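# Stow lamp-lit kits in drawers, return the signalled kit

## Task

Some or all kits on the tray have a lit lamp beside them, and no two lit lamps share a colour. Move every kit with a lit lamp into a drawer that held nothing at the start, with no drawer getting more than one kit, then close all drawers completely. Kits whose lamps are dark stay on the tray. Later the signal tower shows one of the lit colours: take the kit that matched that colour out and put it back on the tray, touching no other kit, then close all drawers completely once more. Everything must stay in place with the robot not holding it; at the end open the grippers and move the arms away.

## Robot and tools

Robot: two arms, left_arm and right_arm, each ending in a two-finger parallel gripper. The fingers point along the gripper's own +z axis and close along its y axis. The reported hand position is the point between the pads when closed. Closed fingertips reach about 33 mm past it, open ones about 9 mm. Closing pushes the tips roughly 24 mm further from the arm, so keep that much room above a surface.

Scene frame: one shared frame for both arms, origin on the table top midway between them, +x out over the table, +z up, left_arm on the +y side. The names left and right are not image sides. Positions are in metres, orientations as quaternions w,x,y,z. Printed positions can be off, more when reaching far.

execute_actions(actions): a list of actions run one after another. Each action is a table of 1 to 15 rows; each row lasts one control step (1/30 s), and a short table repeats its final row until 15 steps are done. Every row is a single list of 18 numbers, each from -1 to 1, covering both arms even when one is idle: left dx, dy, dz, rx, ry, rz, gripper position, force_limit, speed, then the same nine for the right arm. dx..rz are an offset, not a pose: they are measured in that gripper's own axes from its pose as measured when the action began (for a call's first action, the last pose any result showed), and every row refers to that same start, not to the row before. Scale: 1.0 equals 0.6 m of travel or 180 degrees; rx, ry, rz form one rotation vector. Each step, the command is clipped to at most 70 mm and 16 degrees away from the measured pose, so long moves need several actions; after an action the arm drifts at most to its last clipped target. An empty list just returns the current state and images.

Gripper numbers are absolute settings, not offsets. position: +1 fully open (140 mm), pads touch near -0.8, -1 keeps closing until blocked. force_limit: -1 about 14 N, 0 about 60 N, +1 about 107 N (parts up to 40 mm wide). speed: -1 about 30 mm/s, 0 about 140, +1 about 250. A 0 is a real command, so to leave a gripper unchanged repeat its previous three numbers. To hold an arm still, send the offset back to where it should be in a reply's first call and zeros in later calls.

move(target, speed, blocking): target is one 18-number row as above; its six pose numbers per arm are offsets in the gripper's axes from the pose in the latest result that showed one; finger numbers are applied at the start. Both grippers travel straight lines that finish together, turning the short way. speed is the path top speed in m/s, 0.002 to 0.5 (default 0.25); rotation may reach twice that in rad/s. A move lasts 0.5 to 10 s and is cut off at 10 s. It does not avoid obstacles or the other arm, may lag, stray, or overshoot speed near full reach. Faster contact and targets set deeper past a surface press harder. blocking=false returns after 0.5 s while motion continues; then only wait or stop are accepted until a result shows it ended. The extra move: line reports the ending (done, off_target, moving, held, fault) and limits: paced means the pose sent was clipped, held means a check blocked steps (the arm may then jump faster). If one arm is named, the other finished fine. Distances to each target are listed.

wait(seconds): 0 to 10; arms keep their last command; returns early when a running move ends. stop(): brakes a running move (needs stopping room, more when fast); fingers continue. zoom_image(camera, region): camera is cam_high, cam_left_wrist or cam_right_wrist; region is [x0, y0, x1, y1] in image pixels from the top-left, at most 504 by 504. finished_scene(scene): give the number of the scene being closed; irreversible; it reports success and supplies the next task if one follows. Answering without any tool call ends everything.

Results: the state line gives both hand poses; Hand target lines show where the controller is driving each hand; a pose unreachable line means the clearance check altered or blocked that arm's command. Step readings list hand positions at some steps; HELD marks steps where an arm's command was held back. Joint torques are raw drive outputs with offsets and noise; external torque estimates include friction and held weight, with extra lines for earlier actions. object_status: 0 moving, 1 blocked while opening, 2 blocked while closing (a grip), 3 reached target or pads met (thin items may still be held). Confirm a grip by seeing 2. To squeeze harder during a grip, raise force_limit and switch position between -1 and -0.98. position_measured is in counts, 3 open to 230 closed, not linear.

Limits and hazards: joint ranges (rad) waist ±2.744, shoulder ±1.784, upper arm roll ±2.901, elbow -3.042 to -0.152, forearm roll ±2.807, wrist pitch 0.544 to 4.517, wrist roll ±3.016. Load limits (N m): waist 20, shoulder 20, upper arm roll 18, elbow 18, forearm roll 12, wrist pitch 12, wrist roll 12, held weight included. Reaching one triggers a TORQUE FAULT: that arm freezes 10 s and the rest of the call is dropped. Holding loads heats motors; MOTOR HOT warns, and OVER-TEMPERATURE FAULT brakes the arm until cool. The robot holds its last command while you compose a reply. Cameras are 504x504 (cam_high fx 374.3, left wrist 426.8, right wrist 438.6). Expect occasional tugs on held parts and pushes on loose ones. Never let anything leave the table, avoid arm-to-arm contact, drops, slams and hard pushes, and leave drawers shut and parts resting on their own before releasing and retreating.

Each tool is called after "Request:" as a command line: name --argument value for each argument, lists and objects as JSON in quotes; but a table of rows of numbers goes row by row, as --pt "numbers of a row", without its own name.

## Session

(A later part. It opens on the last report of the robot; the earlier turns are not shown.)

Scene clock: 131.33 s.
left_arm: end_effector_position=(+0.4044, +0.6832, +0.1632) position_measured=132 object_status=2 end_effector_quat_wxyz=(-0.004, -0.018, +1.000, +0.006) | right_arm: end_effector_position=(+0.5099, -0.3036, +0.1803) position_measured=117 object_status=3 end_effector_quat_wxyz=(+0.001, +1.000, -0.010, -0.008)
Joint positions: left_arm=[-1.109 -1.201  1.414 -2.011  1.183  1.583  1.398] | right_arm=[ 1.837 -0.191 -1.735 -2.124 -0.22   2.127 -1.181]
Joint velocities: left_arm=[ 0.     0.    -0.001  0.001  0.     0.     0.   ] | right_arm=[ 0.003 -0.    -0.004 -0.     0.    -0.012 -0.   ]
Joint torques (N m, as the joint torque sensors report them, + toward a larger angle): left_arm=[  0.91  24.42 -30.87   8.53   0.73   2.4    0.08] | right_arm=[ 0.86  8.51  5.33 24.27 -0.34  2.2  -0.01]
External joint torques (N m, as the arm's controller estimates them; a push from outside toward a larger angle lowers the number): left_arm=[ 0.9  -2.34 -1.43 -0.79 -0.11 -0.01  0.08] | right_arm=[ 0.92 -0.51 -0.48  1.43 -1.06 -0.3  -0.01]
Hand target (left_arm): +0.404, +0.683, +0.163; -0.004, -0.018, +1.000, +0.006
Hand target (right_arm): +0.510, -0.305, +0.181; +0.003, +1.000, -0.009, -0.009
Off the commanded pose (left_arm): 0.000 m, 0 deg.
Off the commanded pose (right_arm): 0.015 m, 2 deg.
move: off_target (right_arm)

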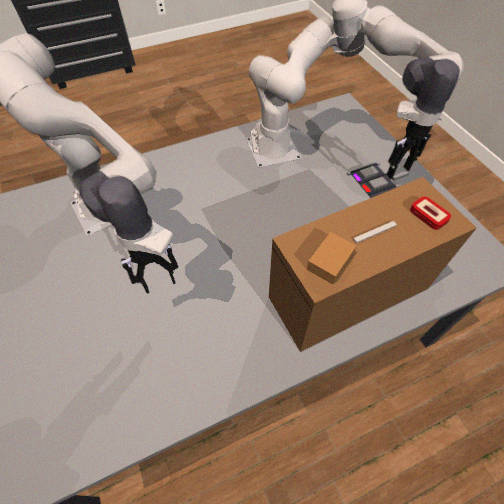

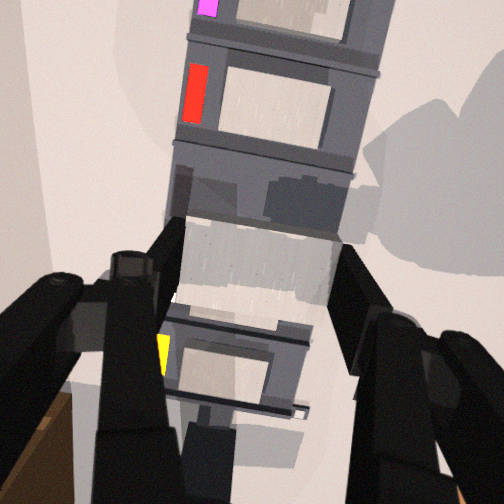

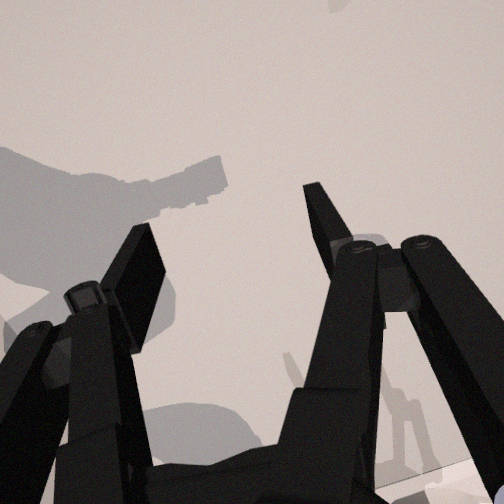

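Request:
move --target '[0,0,0,0,0,0,-1,0,0,0.117,-0.757,-0.183,0,0.25,0,0.1,0,0]' --speed 0.3

Scene clock: 135.97 s.
left_arm: end_effector_position=(+0.4044, +0.6832, +0.1632) position_measured=132 object_status=2 end_effector_quat_wxyz=(-0.004, -0.018, +1.000, +0.006) | right_arm: end_effector_position=(+0.5853, +0.1417, +0.2744) position_measured=117 object_status=3 end_effector_quat_wxyz=(+0.023, +0.931, -0.001, +0.364)
Joint positions: left_arm=[-1.109 -1.201  1.414 -2.011  1.183  1.583  1.398] | right_arm=[ 1.572  0.844 -1.133 -1.495  0.194  2.411 -0.734]
Joint velocities: left_arm=[-0.    -0.     0.001 -0.001 -0.001  0.001  0.   ] | right_arm=[ 0.004  0.01  -0.01   0.007  0.025 -0.01   0.009]
Joint torques (N m, as the joint torque sensors report them, + toward a larger angle): left_arm=[  0.63  25.36 -31.     9.23   0.7    2.33   0.12] | right_arm=[ -6.33 -38.49 -26.36  22.9    1.1    7.14   0.98]
External joint torques (N m, as the arm's controller estimates them; a push from outside toward a larger angle lowers the number): left_arm=[ 0.72 -1.34 -1.65 -0.03 -0.13 -0.07  0.12] | right_arm=[-6.37  2.98 -5.12  4.3   0.28  4.26  0.96]
Hand target (left_arm): +0.404, +0.683, +0.163; -0.004, -0.018, +1.000, +0.006
Hand target (right_arm): +0.598, +0.141, +0.287; +0.011, +0.926, -0.014, +0.377
Off the commanded pose (left_arm): 0.000 m, 0 deg.
Off the commanded pose (right_arm): 0.016 m, 3 deg.
move: off_target (right_arm)

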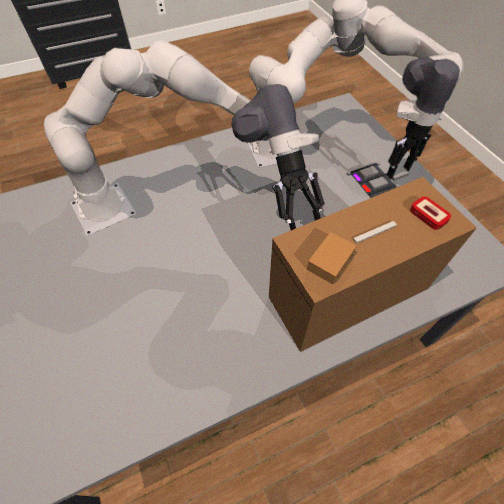

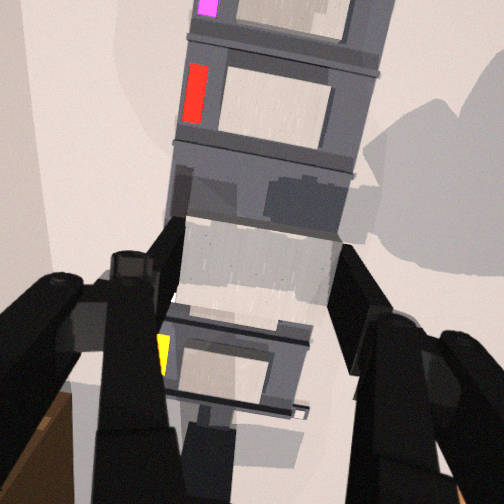

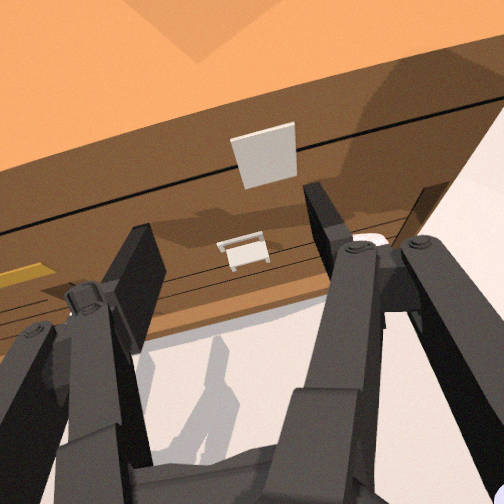

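Request:
move --target '[0,0,0,0,0,0,-1,0,0,-0.096,0,-0.043,0,0,0,-0.1,0,0]' --speed 0.1

Scene clock: 140.97 s.
left_arm: end_effector_position=(+0.4044, +0.6832, +0.1632) position_measured=132 object_status=2 end_effector_quat_wxyz=(-0.004, -0.018, +1.000, +0.006) | right_arm: end_effector_position=(+0.5261, +0.1411, +0.2562) position_measured=141 object_status=3 end_effector_quat_wxyz=(+0.026, +0.931, +0.005, +0.365)
Joint positions: left_arm=[-1.109 -1.201  1.414 -2.011  1.183  1.583  1.398] | right_arm=[ 1.784  0.83  -1.229 -1.684  0.195  2.459 -0.687]
Joint velocities: left_arm=[ 0.001 -0.001  0.001  0.001 -0.001  0.    -0.001] | right_arm=[ 0.001 -0.    -0.002 -0.001  0.     0.004  0.01 ]
Joint torques (N m, as the joint torque sensors report them, + toward a larger angle): left_arm=[  0.35  24.93 -31.28   9.75   0.64   2.29   0.13] | right_arm=[  0.73 -33.78 -22.55  16.55   1.74   3.24   0.45]
External joint torques (N m, as the arm's controller estimates them; a push from outside toward a larger angle lowers the number): left_arm=[ 0.32 -1.76 -1.96  0.46 -0.2  -0.1   0.13] | right_arm=[ 0.78  2.35  0.13 -1.28  0.86  0.45  0.43]
Hand target (left_arm): +0.404, +0.683, +0.163; -0.004, -0.018, +1.000, +0.006
Hand target (right_arm): +0.526, +0.141, +0.256; +0.024, +0.931, -0.001, +0.365
Off the commanded pose (left_arm): 0.000 m, 0 deg.
Off the commanded pose (right_arm): 0.002 m, 1 deg.
move: done

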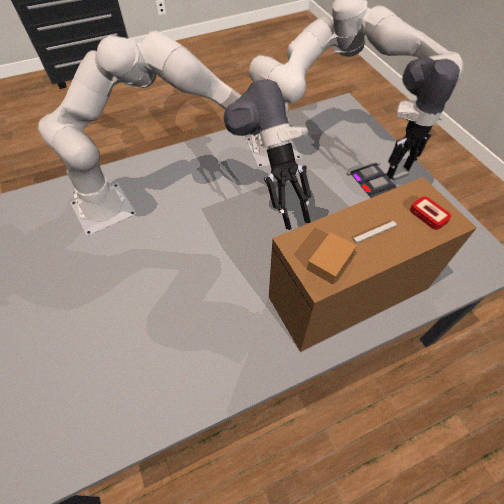

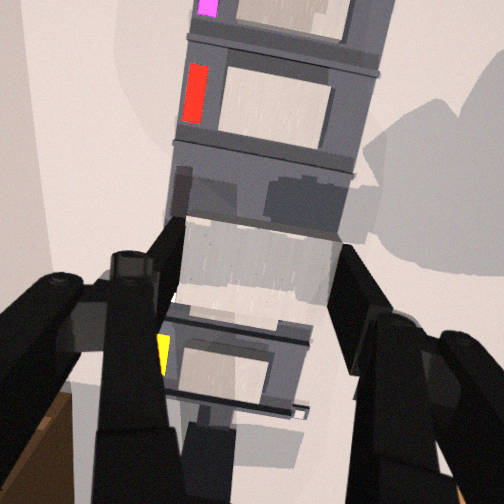

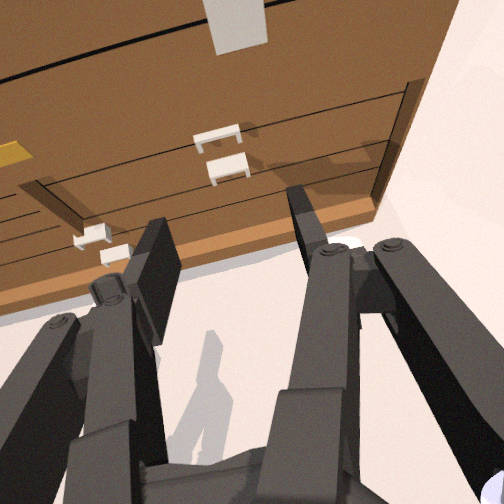

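Request:
move --target '[0,0,0,0,0,0,-1,0,0,0.005,0,0.1,0,0,0,-0.1,0,0]' --speed 0.08

Request:
zoom_image --camera "cam_right_wrist" --region '[100, 60, 350, 310]'

Scene clock: 151.83 s.
left_arm: end_effector_position=(+0.4044, +0.6832, +0.1632) position_measured=132 object_status=2 end_effector_quat_wxyz=(-0.004, -0.018, +1.000, +0.006) | right_arm: end_effector_position=(+0.5687, +0.1376, +0.2129) position_measured=141 object_status=3 end_effector_quat_wxyz=(+0.027, +0.931, +0.001, +0.363)
Joint positions: left_arm=[-1.109 -1.201  1.414 -2.011  1.183  1.583  1.398] | right_arm=[ 1.622  0.89  -1.116 -1.617  0.213  2.522 -0.692]
Joint velocities: left_arm=[-0.    -0.001  0.     0.    -0.     0.001 -0.002] | right_arm=[-0.002 -0.001  0.002  0.001  0.     0.004  0.   ]
Joint torques (N m, as the joint torque sensors report them, + toward a larger angle): left_arm=[  0.71  24.61 -30.2    9.16   0.68   2.32   0.13] | right_arm=[ -2.51 -39.49 -19.77  19.3    0.59   3.    -0.19]
External joint torques (N m, as the arm's controller estimates them; a push from outside toward a larger angle lowers the number): left_arm=[ 0.78 -2.05 -0.91 -0.09 -0.15 -0.08  0.13] | right_arm=[-2.44  1.19  2.81  1.75 -0.4   0.18 -0.21]
Hand target (left_arm): +0.404, +0.683, +0.163; -0.004, -0.018, +1.000, +0.006
Hand target (right_arm): +0.569, +0.139, +0.213; +0.027, +0.931, +0.005, +0.364
Off the commanded pose (left_arm): 0.000 m, 0 deg.
Off the commanded pose (right_arm): 0.002 m, 0 deg.
move: done

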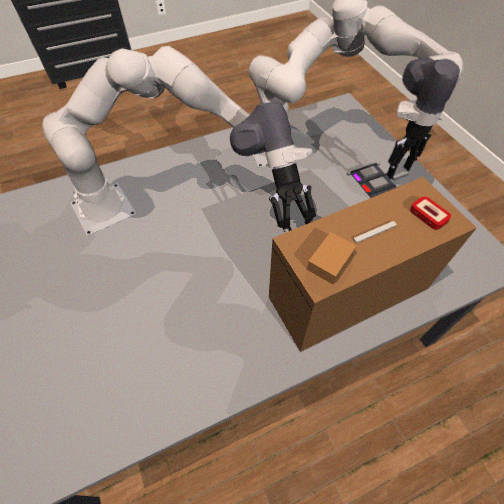

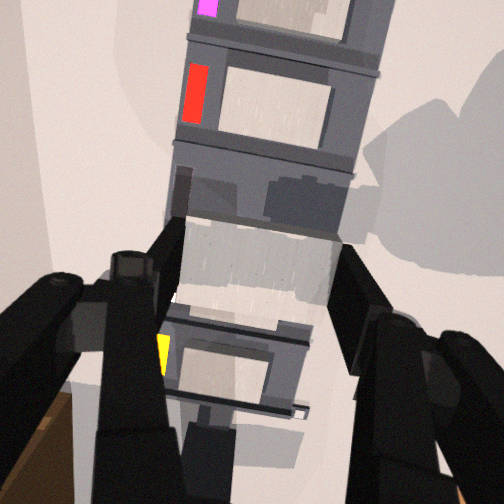

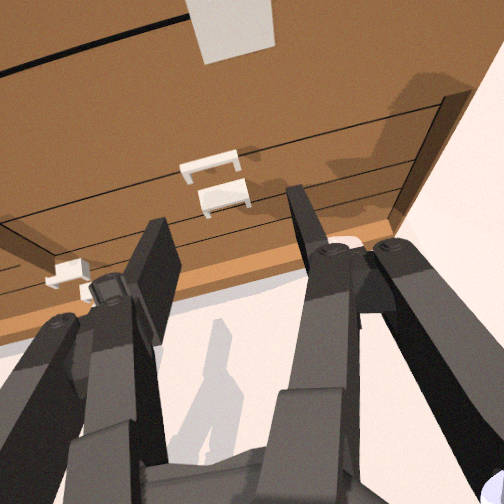

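Region (100, 60, 350, 310) of cam_right_wrist's 504x504 image, scaled by 2.016, with more detail than that image has.

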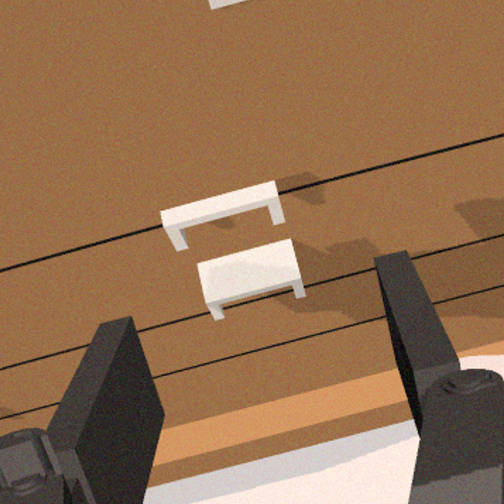

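Request:
move --target '[0,0,0,0,0,0,-1,0,0,0,-0.01,0.06,0,0,0,-0.1,0,0]' --speed 0.05

Request:
zoom_image --camera "cam_right_wrist" --region '[100, 60, 350, 310]'

Scene clock: 155.53 s.
left_arm: end_effector_position=(+0.4044, +0.6832, +0.1632) position_measured=132 object_status=2 end_effector_quat_wxyz=(-0.004, -0.018, +1.000, +0.006) | right_arm: end_effector_position=(+0.5934, +0.1401, +0.1861) position_measured=141 object_status=3 end_effector_quat_wxyz=(+0.029, +0.931, +0.000, +0.363)
Joint positions: left_arm=[-1.109 -1.201  1.414 -2.011  1.183  1.583  1.398] | right_arm=[ 1.523  0.947 -1.053 -1.541  0.225  2.539 -0.692]
Joint velocities: left_arm=[ 0.001 -0.     0.001  0.     0.001  0.    -0.   ] | right_arm=[-0.002 -0.     0.006  0.009 -0.001  0.005 -0.001]
Joint torques (N m, as the joint torque sensors report them, + toward a larger angle): left_arm=[  0.37  24.82 -30.65   9.13   0.6    2.43   0.07] | right_arm=[ -2.3  -41.69 -19.79  19.57   1.51   3.09   0.13]
External joint torques (N m, as the arm's controller estimates them; a push from outside toward a larger angle lowers the number): left_arm=[ 0.26 -1.81 -1.39 -0.21 -0.24  0.04  0.07] | right_arm=[-2.33  2.06  2.5   2.35  0.5   0.29  0.1 ]
Hand target (left_arm): +0.404, +0.683, +0.163; -0.004, -0.018, +1.000, +0.006
Hand target (right_arm): +0.593, +0.142, +0.186; +0.027, +0.931, +0.001, +0.363
Off the commanded pose (left_arm): 0.000 m, 0 deg.
Off the commanded pose (right_arm): 0.002 m, 0 deg.
move: done

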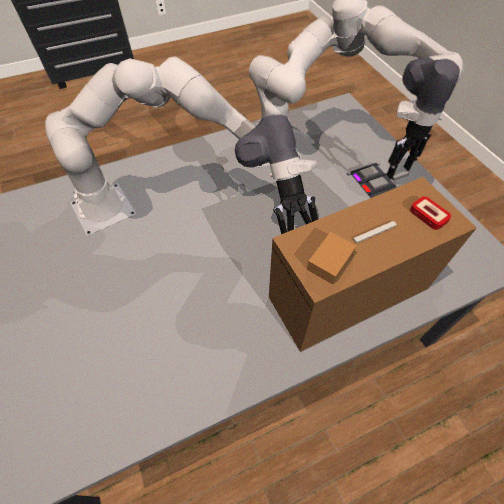

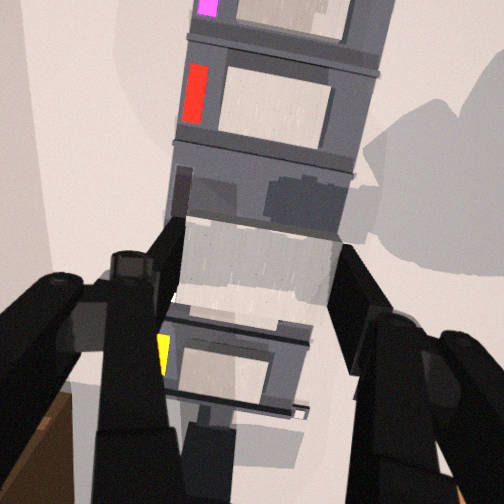

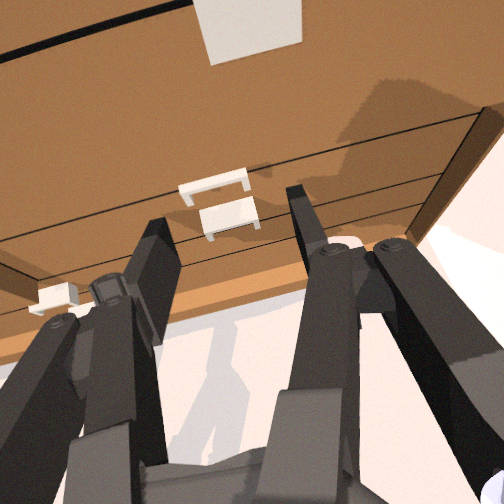

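Region (100, 60, 350, 310) of cam_right_wrist's 504x504 image, scaled by 2.016, with more detail than that image has.

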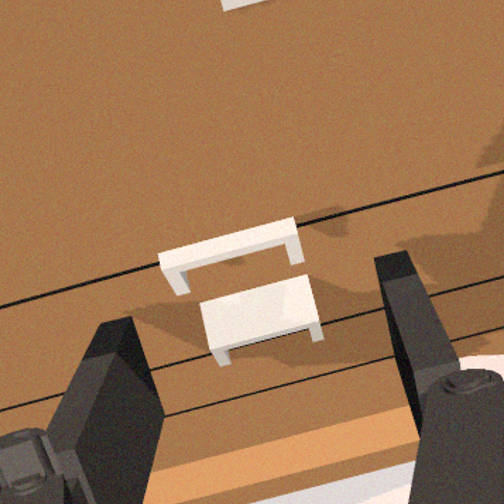

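Request:
move --target '[0,0,0,0,0,0,-1,0,0,-0.005,-0.008,0.045,0,0,0,-0.1,0,0]' --speed 0.04

Request:
zoom_image --camera "cam_right_wrist" --region '[100, 60, 350, 310]'

Scene clock: 158.97 s.
left_arm: end_effector_position=(+0.4044, +0.6832, +0.1632) position_measured=132 object_status=2 end_effector_quat_wxyz=(-0.004, -0.018, +1.000, +0.006) | right_arm: end_effector_position=(+0.6009, +0.1503, +0.1663) position_measured=141 object_status=3 end_effector_quat_wxyz=(+0.028, +0.932, +0.006, +0.360)
Joint positions: left_arm=[-1.109 -1.201  1.414 -2.011  1.183  1.583  1.398] | right_arm=[ 1.471  0.989 -1.012 -1.482  0.235  2.541 -0.692]
Joint velocities: left_arm=[-0.001  0.    -0.     0.001 -0.001 -0.    -0.001] | right_arm=[-0.002 -0.     0.003  0.004  0.003 -0.002 -0.   ]
Joint torques (N m, as the joint torque sensors report them, + toward a larger angle): left_arm=[ -0.38  24.84 -30.64   9.13   0.67   2.35   0.05] | right_arm=[ -8.49 -39.24 -19.85  18.04   1.79   4.29   0.25]
External joint torques (N m, as the arm's controller estimates them; a push from outside toward a larger angle lowers the number): left_arm=[-0.35 -1.87 -1.28 -0.15 -0.17 -0.05  0.05] | right_arm=[-8.72  6.59  2.07  0.9   0.78  1.47  0.22]
Hand target (left_arm): +0.404, +0.683, +0.163; -0.004, -0.018, +1.000, +0.006
Hand target (right_arm): +0.609, +0.144, +0.164; +0.029, +0.932, +0.000, +0.363
Off the commanded pose (left_arm): 0.000 m, 0 deg.
Off the commanded pose (right_arm): 0.011 m, 1 deg.
move: off_target (right_arm)

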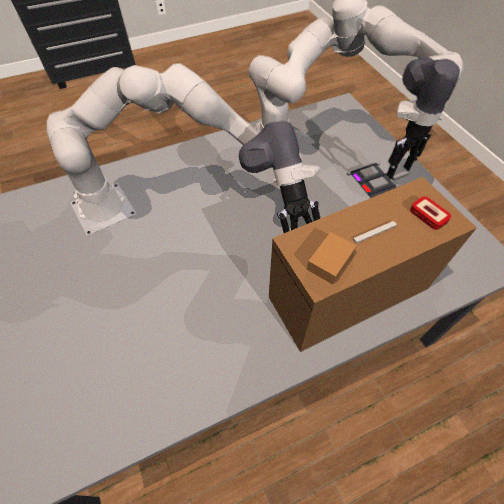

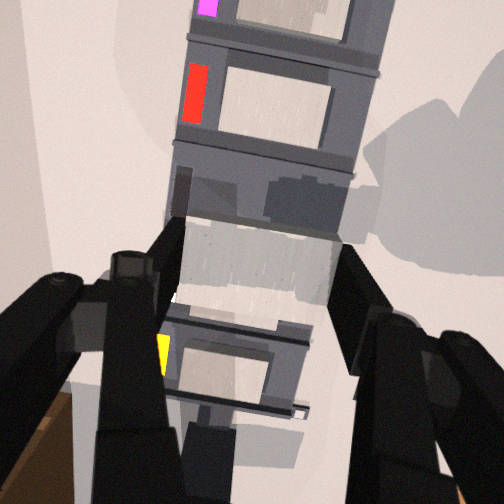

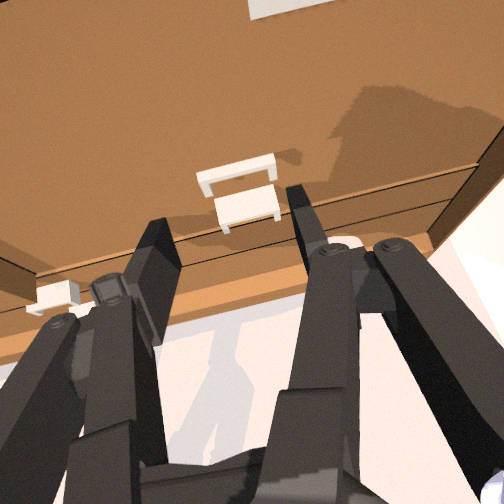

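Region (100, 60, 350, 310) of cam_right_wrist's 504x504 image, scaled by 2.016, with more detail than that image has.

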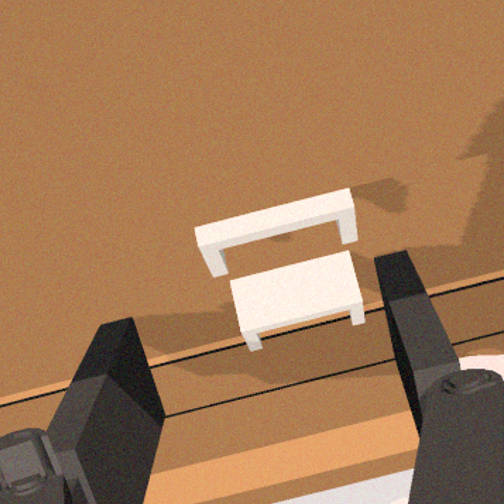

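Request:
move --target '[0,0,0,0,0,0,-1,0,0,0,0.013,-0.008,0,0,0,-0.1,0,0]' --speed 0.04

Request:
move --target '[0,0,0,0,0,0,-1,0,0,0,0,0,0,0,0,-1,0,-0.5]'

Request:
zoom_image --camera "cam_right_wrist" --region '[100, 60, 350, 310]'

Scene clock: 171.27 s.
left_arm: end_effector_position=(+0.4044, +0.6832, +0.1632) position_measured=132 object_status=2 end_effector_quat_wxyz=(-0.004, -0.018, +1.000, +0.006) | right_arm: end_effector_position=(+0.5972, +0.1428, +0.1685) position_measured=141 object_status=3 end_effector_quat_wxyz=(+0.027, +0.933, +0.001, +0.358)
Joint positions: left_arm=[-1.109 -1.201  1.414 -2.011  1.183  1.583  1.398] | right_arm=[ 1.491  0.968 -1.022 -1.523  0.234  2.554 -0.692]
Joint velocities: left_arm=[ 0.001 -0.001  0.     0.001  0.     0.     0.001] | right_arm=[ 0.004 -0.003 -0.    -0.009 -0.003  0.01   0.003]
Joint torques (N m, as the joint torque sensors report them, + toward a larger angle): left_arm=[  0.44  24.06 -32.09   8.78   0.68   2.35   0.  ] | right_arm=[  0.7  -44.64 -21.82  15.24   0.13   3.    -0.18]
External joint torques (N m, as the arm's controller estimates them; a push from outside toward a larger angle lowers the number): left_arm=[ 0.3  -2.63 -2.76 -0.6  -0.17 -0.05  0.  ] | right_arm=[ 0.76 -0.02  0.19 -1.82 -0.9   0.2  -0.2 ]
Hand target (left_arm): +0.404, +0.683, +0.163; -0.004, -0.018, +1.000, +0.006
Hand target (right_arm): +0.598, +0.143, +0.170; +0.028, +0.932, +0.006, +0.360
Off the commanded pose (left_arm): 0.000 m, 0 deg.
Off the commanded pose (right_arm): 0.002 m, 1 deg.
move: done

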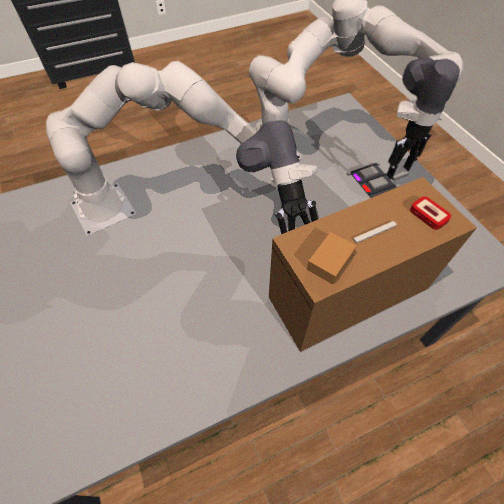

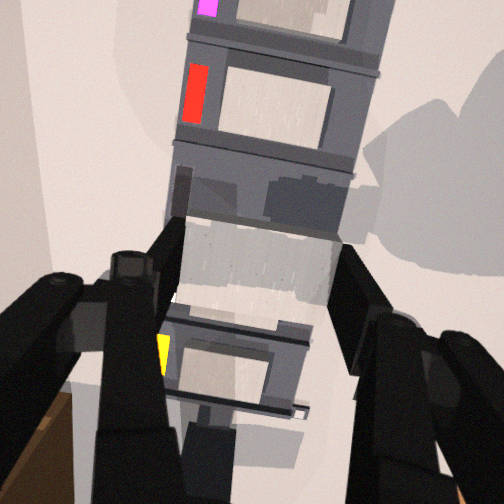

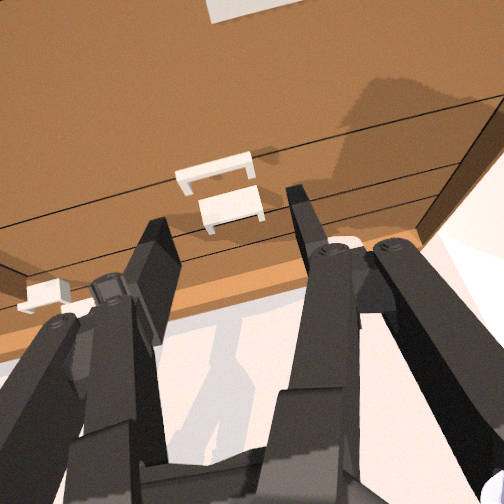

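Scene clock: 171.87 s.
left_arm: end_effector_position=(+0.4044, +0.6832, +0.1632) position_measured=132 object_status=2 end_effector_quat_wxyz=(-0.004, -0.018, +1.000, +0.006) | right_arm: end_effector_position=(+0.5979, +0.1404, +0.1685) position_measured=193 object_status=2 end_effector_quat_wxyz=(+0.029, +0.933, -0.000, +0.358)
Joint positions: left_arm=[-1.109 -1.201  1.414 -2.011  1.183  1.583  1.398] | right_arm=[ 1.491  0.967 -1.023 -1.524  0.233  2.55  -0.692]
Joint velocities: left_arm=[-0.     0.     0.001 -0.001 -0.    -0.001 -0.001] | right_arm=[ 0.002  0.     0.001  0.001 -0.001 -0.     0.001]
Joint torques (N m, as the joint torque sensors report them, + toward a larger angle): left_arm=[  0.13  23.53 -29.79   8.54   0.71   2.51   0.  ] | right_arm=[  0.04 -42.92 -19.73  18.28   1.08   3.31   0.12]
External joint torques (N m, as the arm's controller estimates them; a push from outside toward a larger angle lowers the number): left_arm=[ 0.21 -3.2  -0.4  -0.71 -0.12  0.11  0.  ] | right_arm=[-0.29  1.73  2.18  1.05  0.07  0.49  0.1 ]
Hand target (left_arm): +0.404, +0.683, +0.163; -0.004, -0.018, +1.000, +0.006
Hand target (right_arm): +0.597, +0.143, +0.168; +0.027, +0.933, +0.001, +0.358
Off the commanded pose (left_arm): 0.000 m, 0 deg.
Off the commanded pose (right_arm): 0.003 m, 0 deg.
move: done

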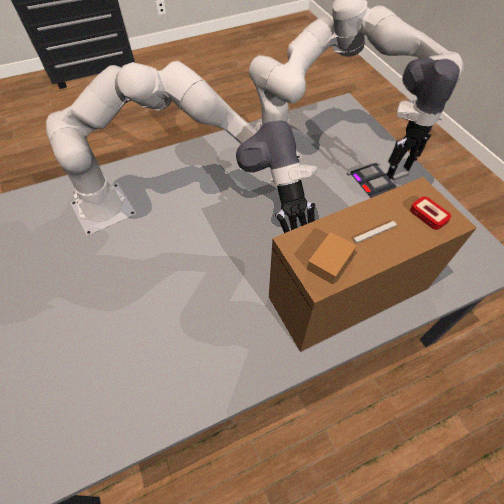

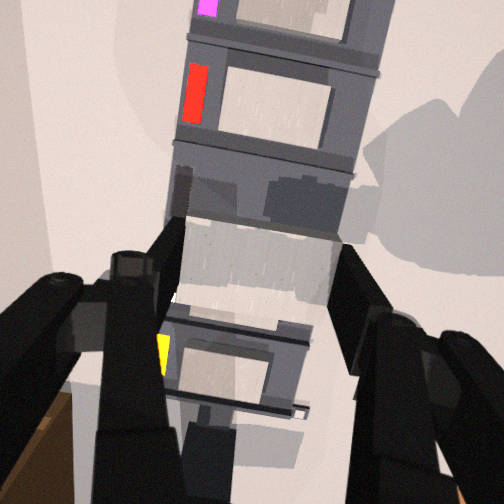

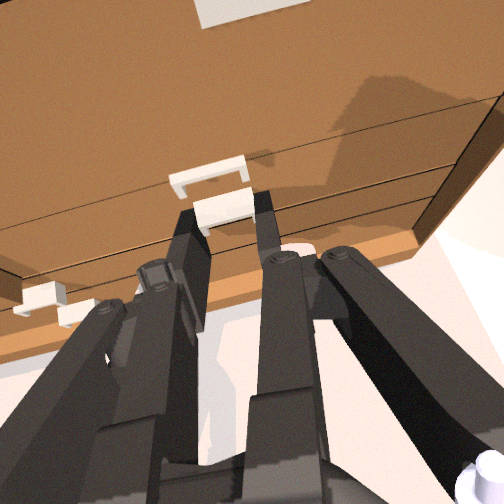

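Region (100, 60, 350, 310) of cam_right_wrist's 504x504 image, scaled by 2.016, with more detail than that image has.

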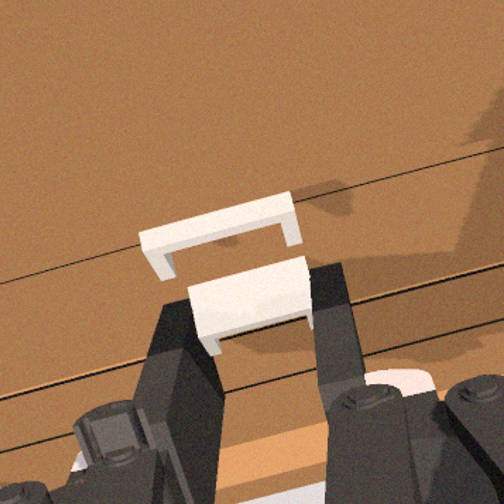

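Request:
move --target '[0,0,0,0,0,0,-1,0,0,-0.149,0.004,-0.134,0,0,0,-1,0,-0.5]' --speed 0.08

Scene clock: 182.03 s.
left_arm: end_effector_position=(+0.4044, +0.6832, +0.1632) position_measured=132 object_status=2 end_effector_quat_wxyz=(-0.004, -0.018, +1.000, +0.006) | right_arm: end_effector_position=(+0.4833, +0.1359, +0.1726) position_measured=193 object_status=2 end_effector_quat_wxyz=(+0.032, +0.932, +0.001, +0.362)
Joint positions: left_arm=[-1.109 -1.201  1.414 -2.011  1.183  1.583  1.398] | right_arm=[ 1.876  0.904 -1.196 -1.842  0.234  2.576 -0.601]
Joint velocities: left_arm=[-0.    -0.    -0.    -0.001  0.001 -0.     0.002] | right_arm=[ 0.006  0.001 -0.002 -0.005 -0.    -0.001  0.013]
Joint torques (N m, as the joint torque sensors report them, + toward a larger angle): left_arm=[  0.86  24.42 -30.53   8.33   0.78   2.36   0.02] | right_arm=[  2.68 -34.26 -22.85  15.88   1.95   2.45   0.32]
External joint torques (N m, as the arm's controller estimates them; a push from outside toward a larger angle lowers the number): left_arm=[ 0.78 -2.26 -1.21 -1.02 -0.07 -0.03  0.02] | right_arm=[ 2.46  0.72  0.99  0.05  0.89 -0.21  0.29]
Hand target (left_arm): +0.404, +0.683, +0.163; -0.004, -0.018, +1.000, +0.006
Hand target (right_arm): +0.479, +0.139, +0.171; +0.029, +0.932, -0.001, +0.361
Off the commanded pose (left_arm): 0.000 m, 0 deg.
Off the commanded pose (right_arm): 0.008 m, 1 deg.
move: off_target (right_arm)

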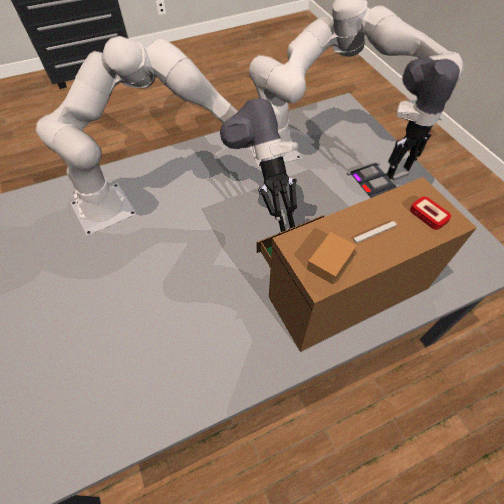

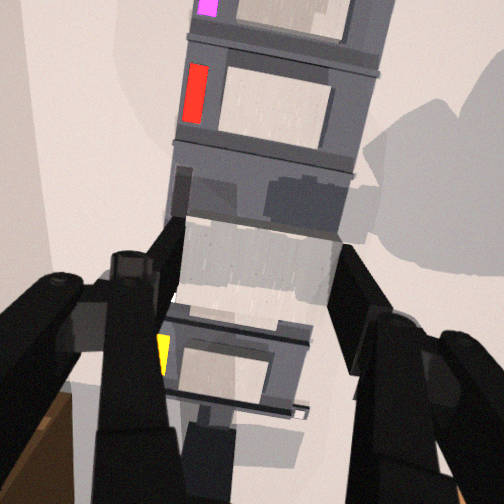

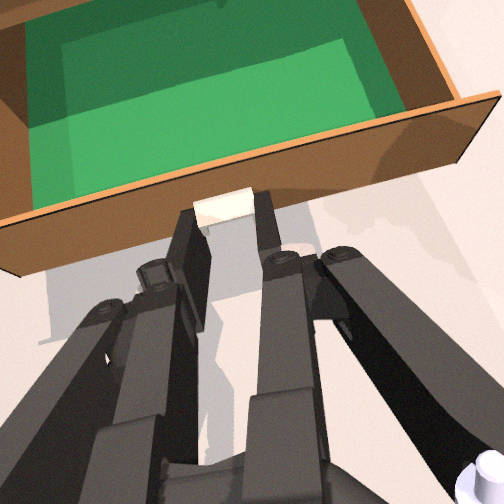

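Request:
move --target '[0,0,0,0,0,0,-1,0,0,-0.037,0.004,-0.03,0,0,0,-1,0,-0.5]' --speed 0.06

Request:
execute_actions --actions '[[[0,0,0,0,0,0,-1,0,0,0,0,0,0,0,0,-0.1,0,0]],[[0,0,0,0,0,0,-1,0,0,0,0,-0.1,0,0,0,-0.1,0,0]]]'

Request:
move --target '[0.0,-0.2,-0.22,0,0,0,-1,0,0,0.1,0.6,-0.15,0,0,0,-0.1,0,0]' --speed 0.3

Scene clock: 186.13 s.
left_arm: end_effector_position=(+0.4044, +0.6832, +0.1632) position_measured=132 object_status=2 end_effector_quat_wxyz=(-0.004, -0.018, +1.000, +0.006) | right_arm: end_effector_position=(+0.4574, +0.1347, +0.1734) position_measured=193 object_status=2 end_effector_quat_wxyz=(+0.031, +0.930, +0.004, +0.365)
Joint positions: left_arm=[-1.109 -1.201  1.414 -2.011  1.183  1.583  1.398] | right_arm=[ 1.964  0.899 -1.234 -1.902  0.234  2.578 -0.578]
Joint velocities: left_arm=[ 0.     0.001  0.001 -0.     0.001 -0.     0.   ] | right_arm=[ 0.001 -0.    -0.002 -0.003 -0.    -0.     0.009]
Joint torques (N m, as the joint torque sensors report them, + toward a larger angle): left_arm=[  0.22  24.52 -31.51   9.16   0.69   2.4    0.06] | right_arm=[  0.58 -32.47 -22.61  13.33   1.48   1.96   0.22]
External joint torques (N m, as the arm's controller estimates them; a push from outside toward a larger angle lowers the number): left_arm=[ 0.25 -2.18 -2.21 -0.09 -0.14  0.01  0.06] | right_arm=[ 0.9   0.64  1.84 -1.99  0.42 -0.65  0.19]
Hand target (left_arm): +0.404, +0.683, +0.163; -0.004, -0.018, +1.000, +0.006
Hand target (right_arm): +0.455, +0.134, +0.172; +0.031, +0.931, +0.001, +0.363
Off the commanded pose (left_arm): 0.000 m, 0 deg.
Off the commanded pose (right_arm): 0.004 m, 0 deg.
move: off_target (right_arm)

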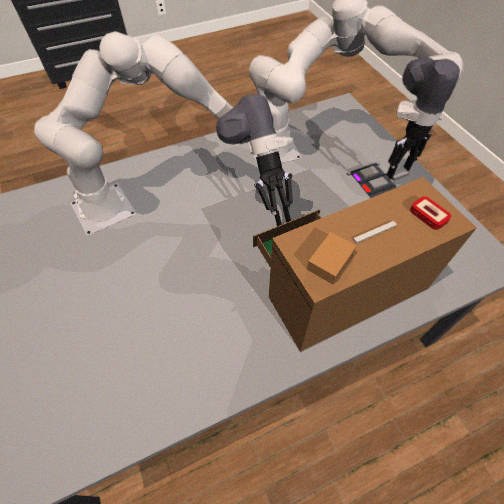

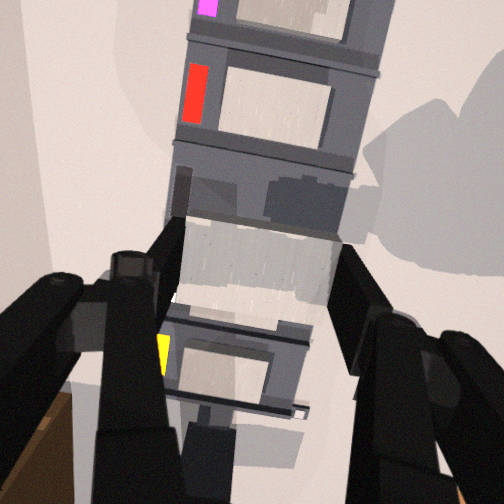

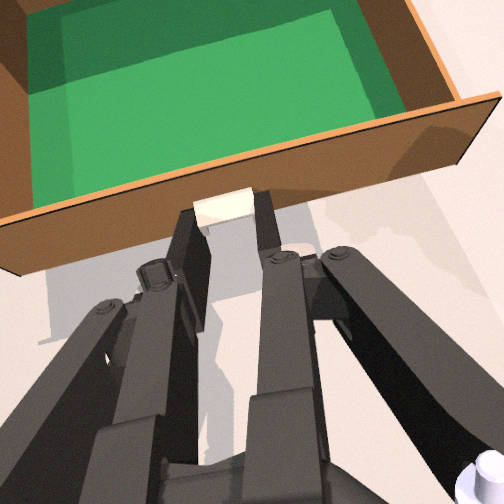

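Scene clock: 187.13 s.
left_arm: end_effector_position=(+0.4044, +0.6832, +0.1632) position_measured=132 object_status=2 end_effector_quat_wxyz=(-0.004, -0.018, +1.000, +0.006) | right_arm: end_effector_position=(+0.4164, +0.1413, +0.2190) position_measured=141 object_status=3 end_effector_quat_wxyz=(+0.027, +0.930, +0.009, +0.367)
Joint positions: left_arm=[-1.109 -1.201  1.414 -2.011  1.183  1.583  1.398] | right_arm=[ 2.121  0.855 -1.349 -1.933  0.21   2.492 -0.569]
Joint velocities: left_arm=[ 0.001 -0.001 -0.    -0.001  0.    -0.    -0.   ] | right_arm=[ 0.001  0.003 -0.019 -0.013 -0.001 -0.039 -0.001]
Joint torques (N m, as the joint torque sensors report them, + toward a larger angle): left_arm=[  0.18  24.37 -30.99   8.75   0.65   2.35   0.15] | right_arm=[  1.   -27.53 -24.22  15.65   0.93   2.31   0.48]
External joint torques (N m, as the arm's controller estimates them; a push from outside toward a larger angle lowers the number): left_arm=[ 0.05 -2.28 -1.66 -0.57 -0.19 -0.04  0.15] | right_arm=[ 0.38  1.73 -0.49 -0.88  0.02 -0.36  0.46]
External joint torques at the end of the 1st action: left_arm=[ 0.77 -1.69 -1.45 -0.29 -0.16 -0.07  0.17] | right_arm=[-0.32  0.96  1.68  0.35 -0.11 -0.03  0.1 ]
Hand target (left_arm): +0.404, +0.683, +0.163; -0.004, -0.018, +1.000, +0.006
Hand target (right_arm): +0.417, +0.137, +0.218; +0.030, +0.930, +0.003, +0.366
Off the commanded pose (left_arm): 0.000 m, 0 deg.
Off the commanded pose (right_arm): 0.004 m, 1 deg.
Step readings (end_effector_position; steps 1 to 15: 1st action; 16 to 30: 2nd action):
0: left_arm (+0.4044, +0.6832, +0.1632) | right_arm (+0.4574, +0.1347, +0.1734)
1: left_arm (+0.4044, +0.6832, +0.1632) | right_arm (+0.4574, +0.1347, +0.1734)
2: left_arm (+0.4044, +0.6832, +0.1632) | right_arm (+0.4574, +0.1347, +0.1733)
4: left_arm (+0.4044, +0.6832, +0.1632) | right_arm (+0.4574, +0.1347, +0.1733)
8: left_arm (+0.4044, +0.6832, +0.1632) | right_arm (+0.4574, +0.1347, +0.1733)
15: left_arm (+0.4044, +0.6832, +0.1632) | right_arm (+0.4574, +0.1347, +0.1733)
16: left_arm (+0.4044, +0.6832, +0.1632) | right_arm (+0.4544, +0.1295, +0.1784)
17: left_arm (+0.4044, +0.6832, +0.1632) | right_arm (+0.4479, +0.1310, +0.1883)
19: left_arm (+0.4044, +0.6832, +0.1632) | right_arm (+0.4333, +0.1420, +0.2076)
23: left_arm (+0.4044, +0.6832, +0.1632) | right_arm (+0.4163, +0.1503, +0.2200)
30: end_effector_position above

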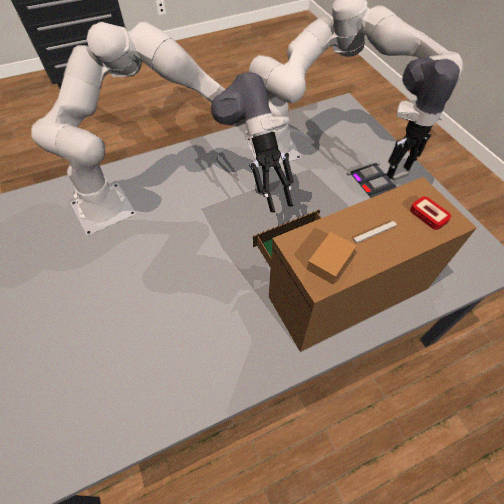

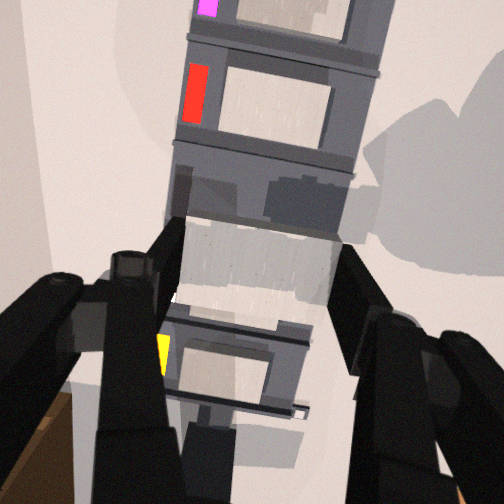

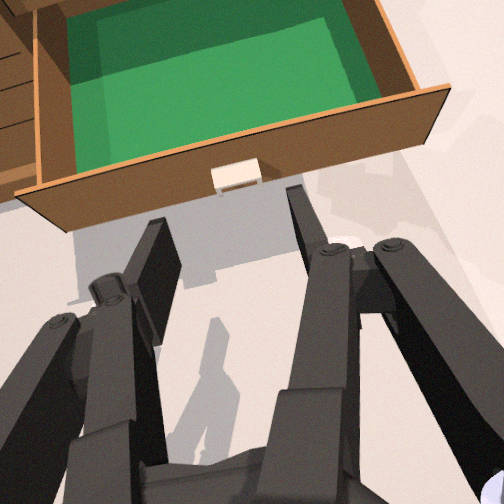

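Scene clock: 189.80 s.
left_arm: end_effector_position=(+0.4098, +0.5615, +0.2960) position_measured=132 object_status=2 end_effector_quat_wxyz=(-0.001, -0.014, +1.000, +0.006) | right_arm: end_effector_position=(+0.3990, -0.2095, +0.3439) position_measured=141 object_status=3 end_effector_quat_wxyz=(+0.016, +0.930, +0.002, +0.366)
Joint positions: left_arm=[-1.154 -1.027  1.153 -1.997  0.916  1.464  1.247] | right_arm=[ 2.748  1.177 -2.286 -2.741  0.676  2.434 -1.467]
Joint velocities: left_arm=[ 0.001 -0.    -0.    -0.001 -0.    -0.001 -0.002] | right_arm=[-0.001  0.    -0.    -0.001  0.004  0.    -0.034]
Joint torques (N m, as the joint torque sensors report them, + toward a larger angle): left_arm=[  0.79  18.24 -26.85  15.09  -0.33   2.06   0.  ] | right_arm=[  0.22  -5.88 -16.98  16.56   1.76   3.22  -0.21]
External joint torques (N m, as the arm's controller estimates them; a push from outside toward a larger angle lowers the number): left_arm=[ 0.77 -1.57 -1.72  1.27 -1.16 -0.35  0.  ] | right_arm=[ 0.25  1.76 -0.31 -1.6   0.87 -0.26 -0.24]
Hand target (left_arm): +0.409, +0.562, +0.297; -0.001, -0.017, +1.000, +0.005
Hand target (right_arm): +0.398, -0.210, +0.344; +0.017, +0.931, +0.008, +0.365
Off the commanded pose (left_arm): 0.002 m, 1 deg.
Off the commanded pose (right_arm): 0.004 m, 1 deg.
joint sent to its limit (right arm) — the command would take joint 1 (waist) past its upper limit, so that joint was sent only as far as its limit.
move: off_target (right_arm)

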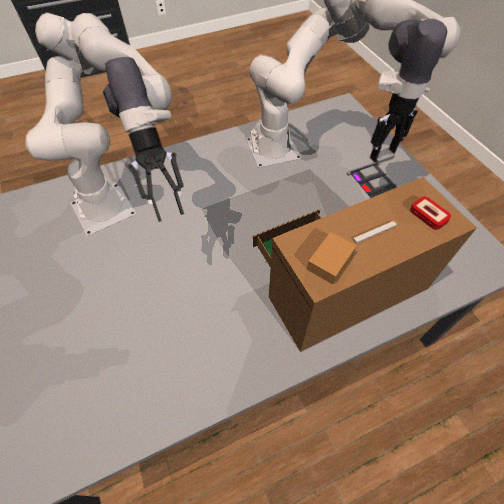

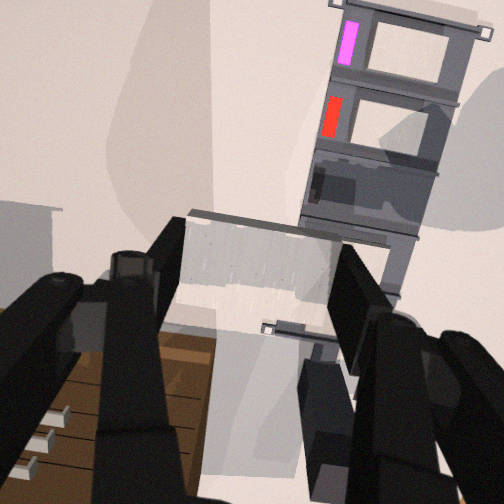

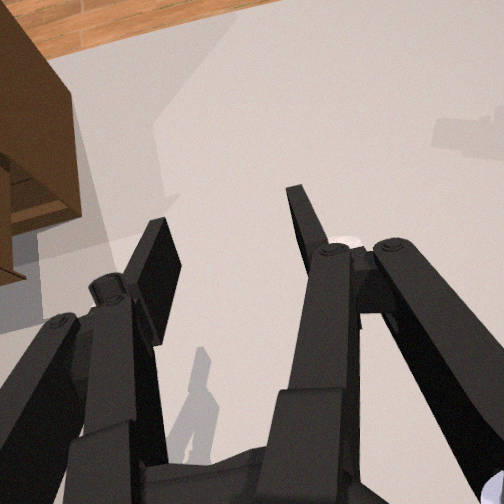

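Request:
move --target '[-0.13,-0.705,0.06,0,0,0,-1,0,0,0.243,0.333,0.227,0,-0.24,0,-0.1,0,0]' --speed 0.25

Scene clock: 194.43 s.
left_arm: end_effector_position=(+0.4954, +0.1331, +0.2669) position_measured=132 object_status=2 end_effector_quat_wxyz=(+0.008, -0.004, +1.000, +0.000) | right_arm: end_effector_position=(+0.5948, -0.3999, +0.3535) position_measured=141 object_status=3 end_effector_quat_wxyz=(+0.017, +1.000, +0.009, -0.004)
Joint positions: left_arm=[-2.167 -0.631  1.595 -1.773  0.655  1.759  0.729] | right_arm=[ 2.327 -0.254 -2.314 -1.483 -0.22   1.642 -1.424]
Joint velocities: left_arm=[-0.001  0.001  0.002 -0.     0.     0.001 -0.012] | right_arm=[ 0.005 -0.001 -0.003  0.001 -0.002 -0.013  0.022]
Joint torques (N m, as the joint torque sensors report them, + toward a larger angle): left_arm=[ -0.99  21.87 -20.24  21.06  -0.3    2.1    0.03] | right_arm=[ 1.08 28.27  6.23 24.93 -0.25  2.11  0.37]
External joint torques (N m, as the arm's controller estimates them; a push from outside toward a larger angle lowers the number): left_arm=[-0.97 -0.51 -1.32  1.35 -1.11 -0.38  0.03] | right_arm=[ 1.13 -1.63  0.44  1.36 -1.04 -0.37  0.37]
Hand target (left_arm): +0.495, +0.132, +0.268; +0.008, -0.008, +1.000, -0.001
Hand target (right_arm): +0.594, -0.401, +0.353; +0.019, +1.000, +0.002, -0.005
Off the commanded pose (left_arm): 0.015 m, 2 deg.
Off the commanded pose (right_arm): 0.012 m, 2 deg.
move: off_target (left_arm, right_arm)

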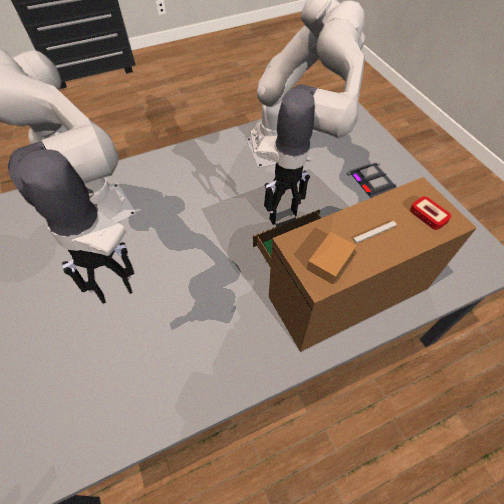

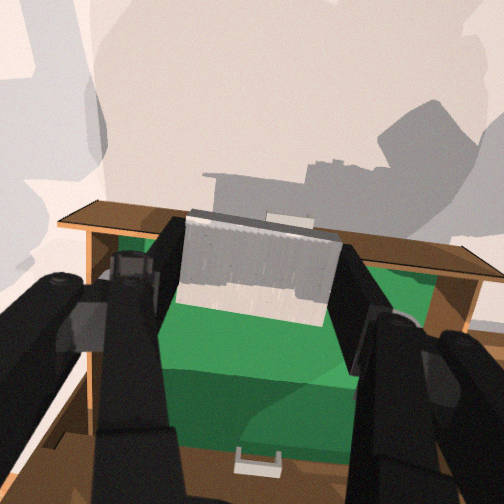

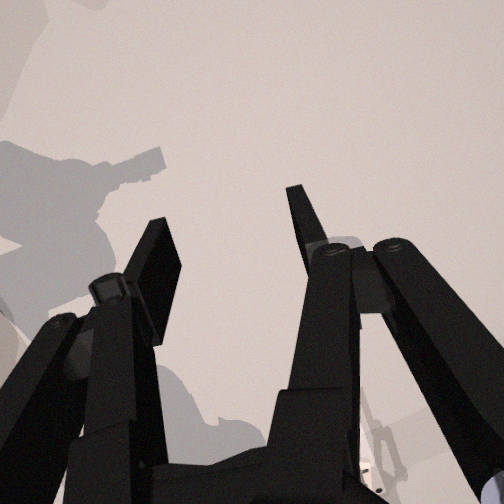

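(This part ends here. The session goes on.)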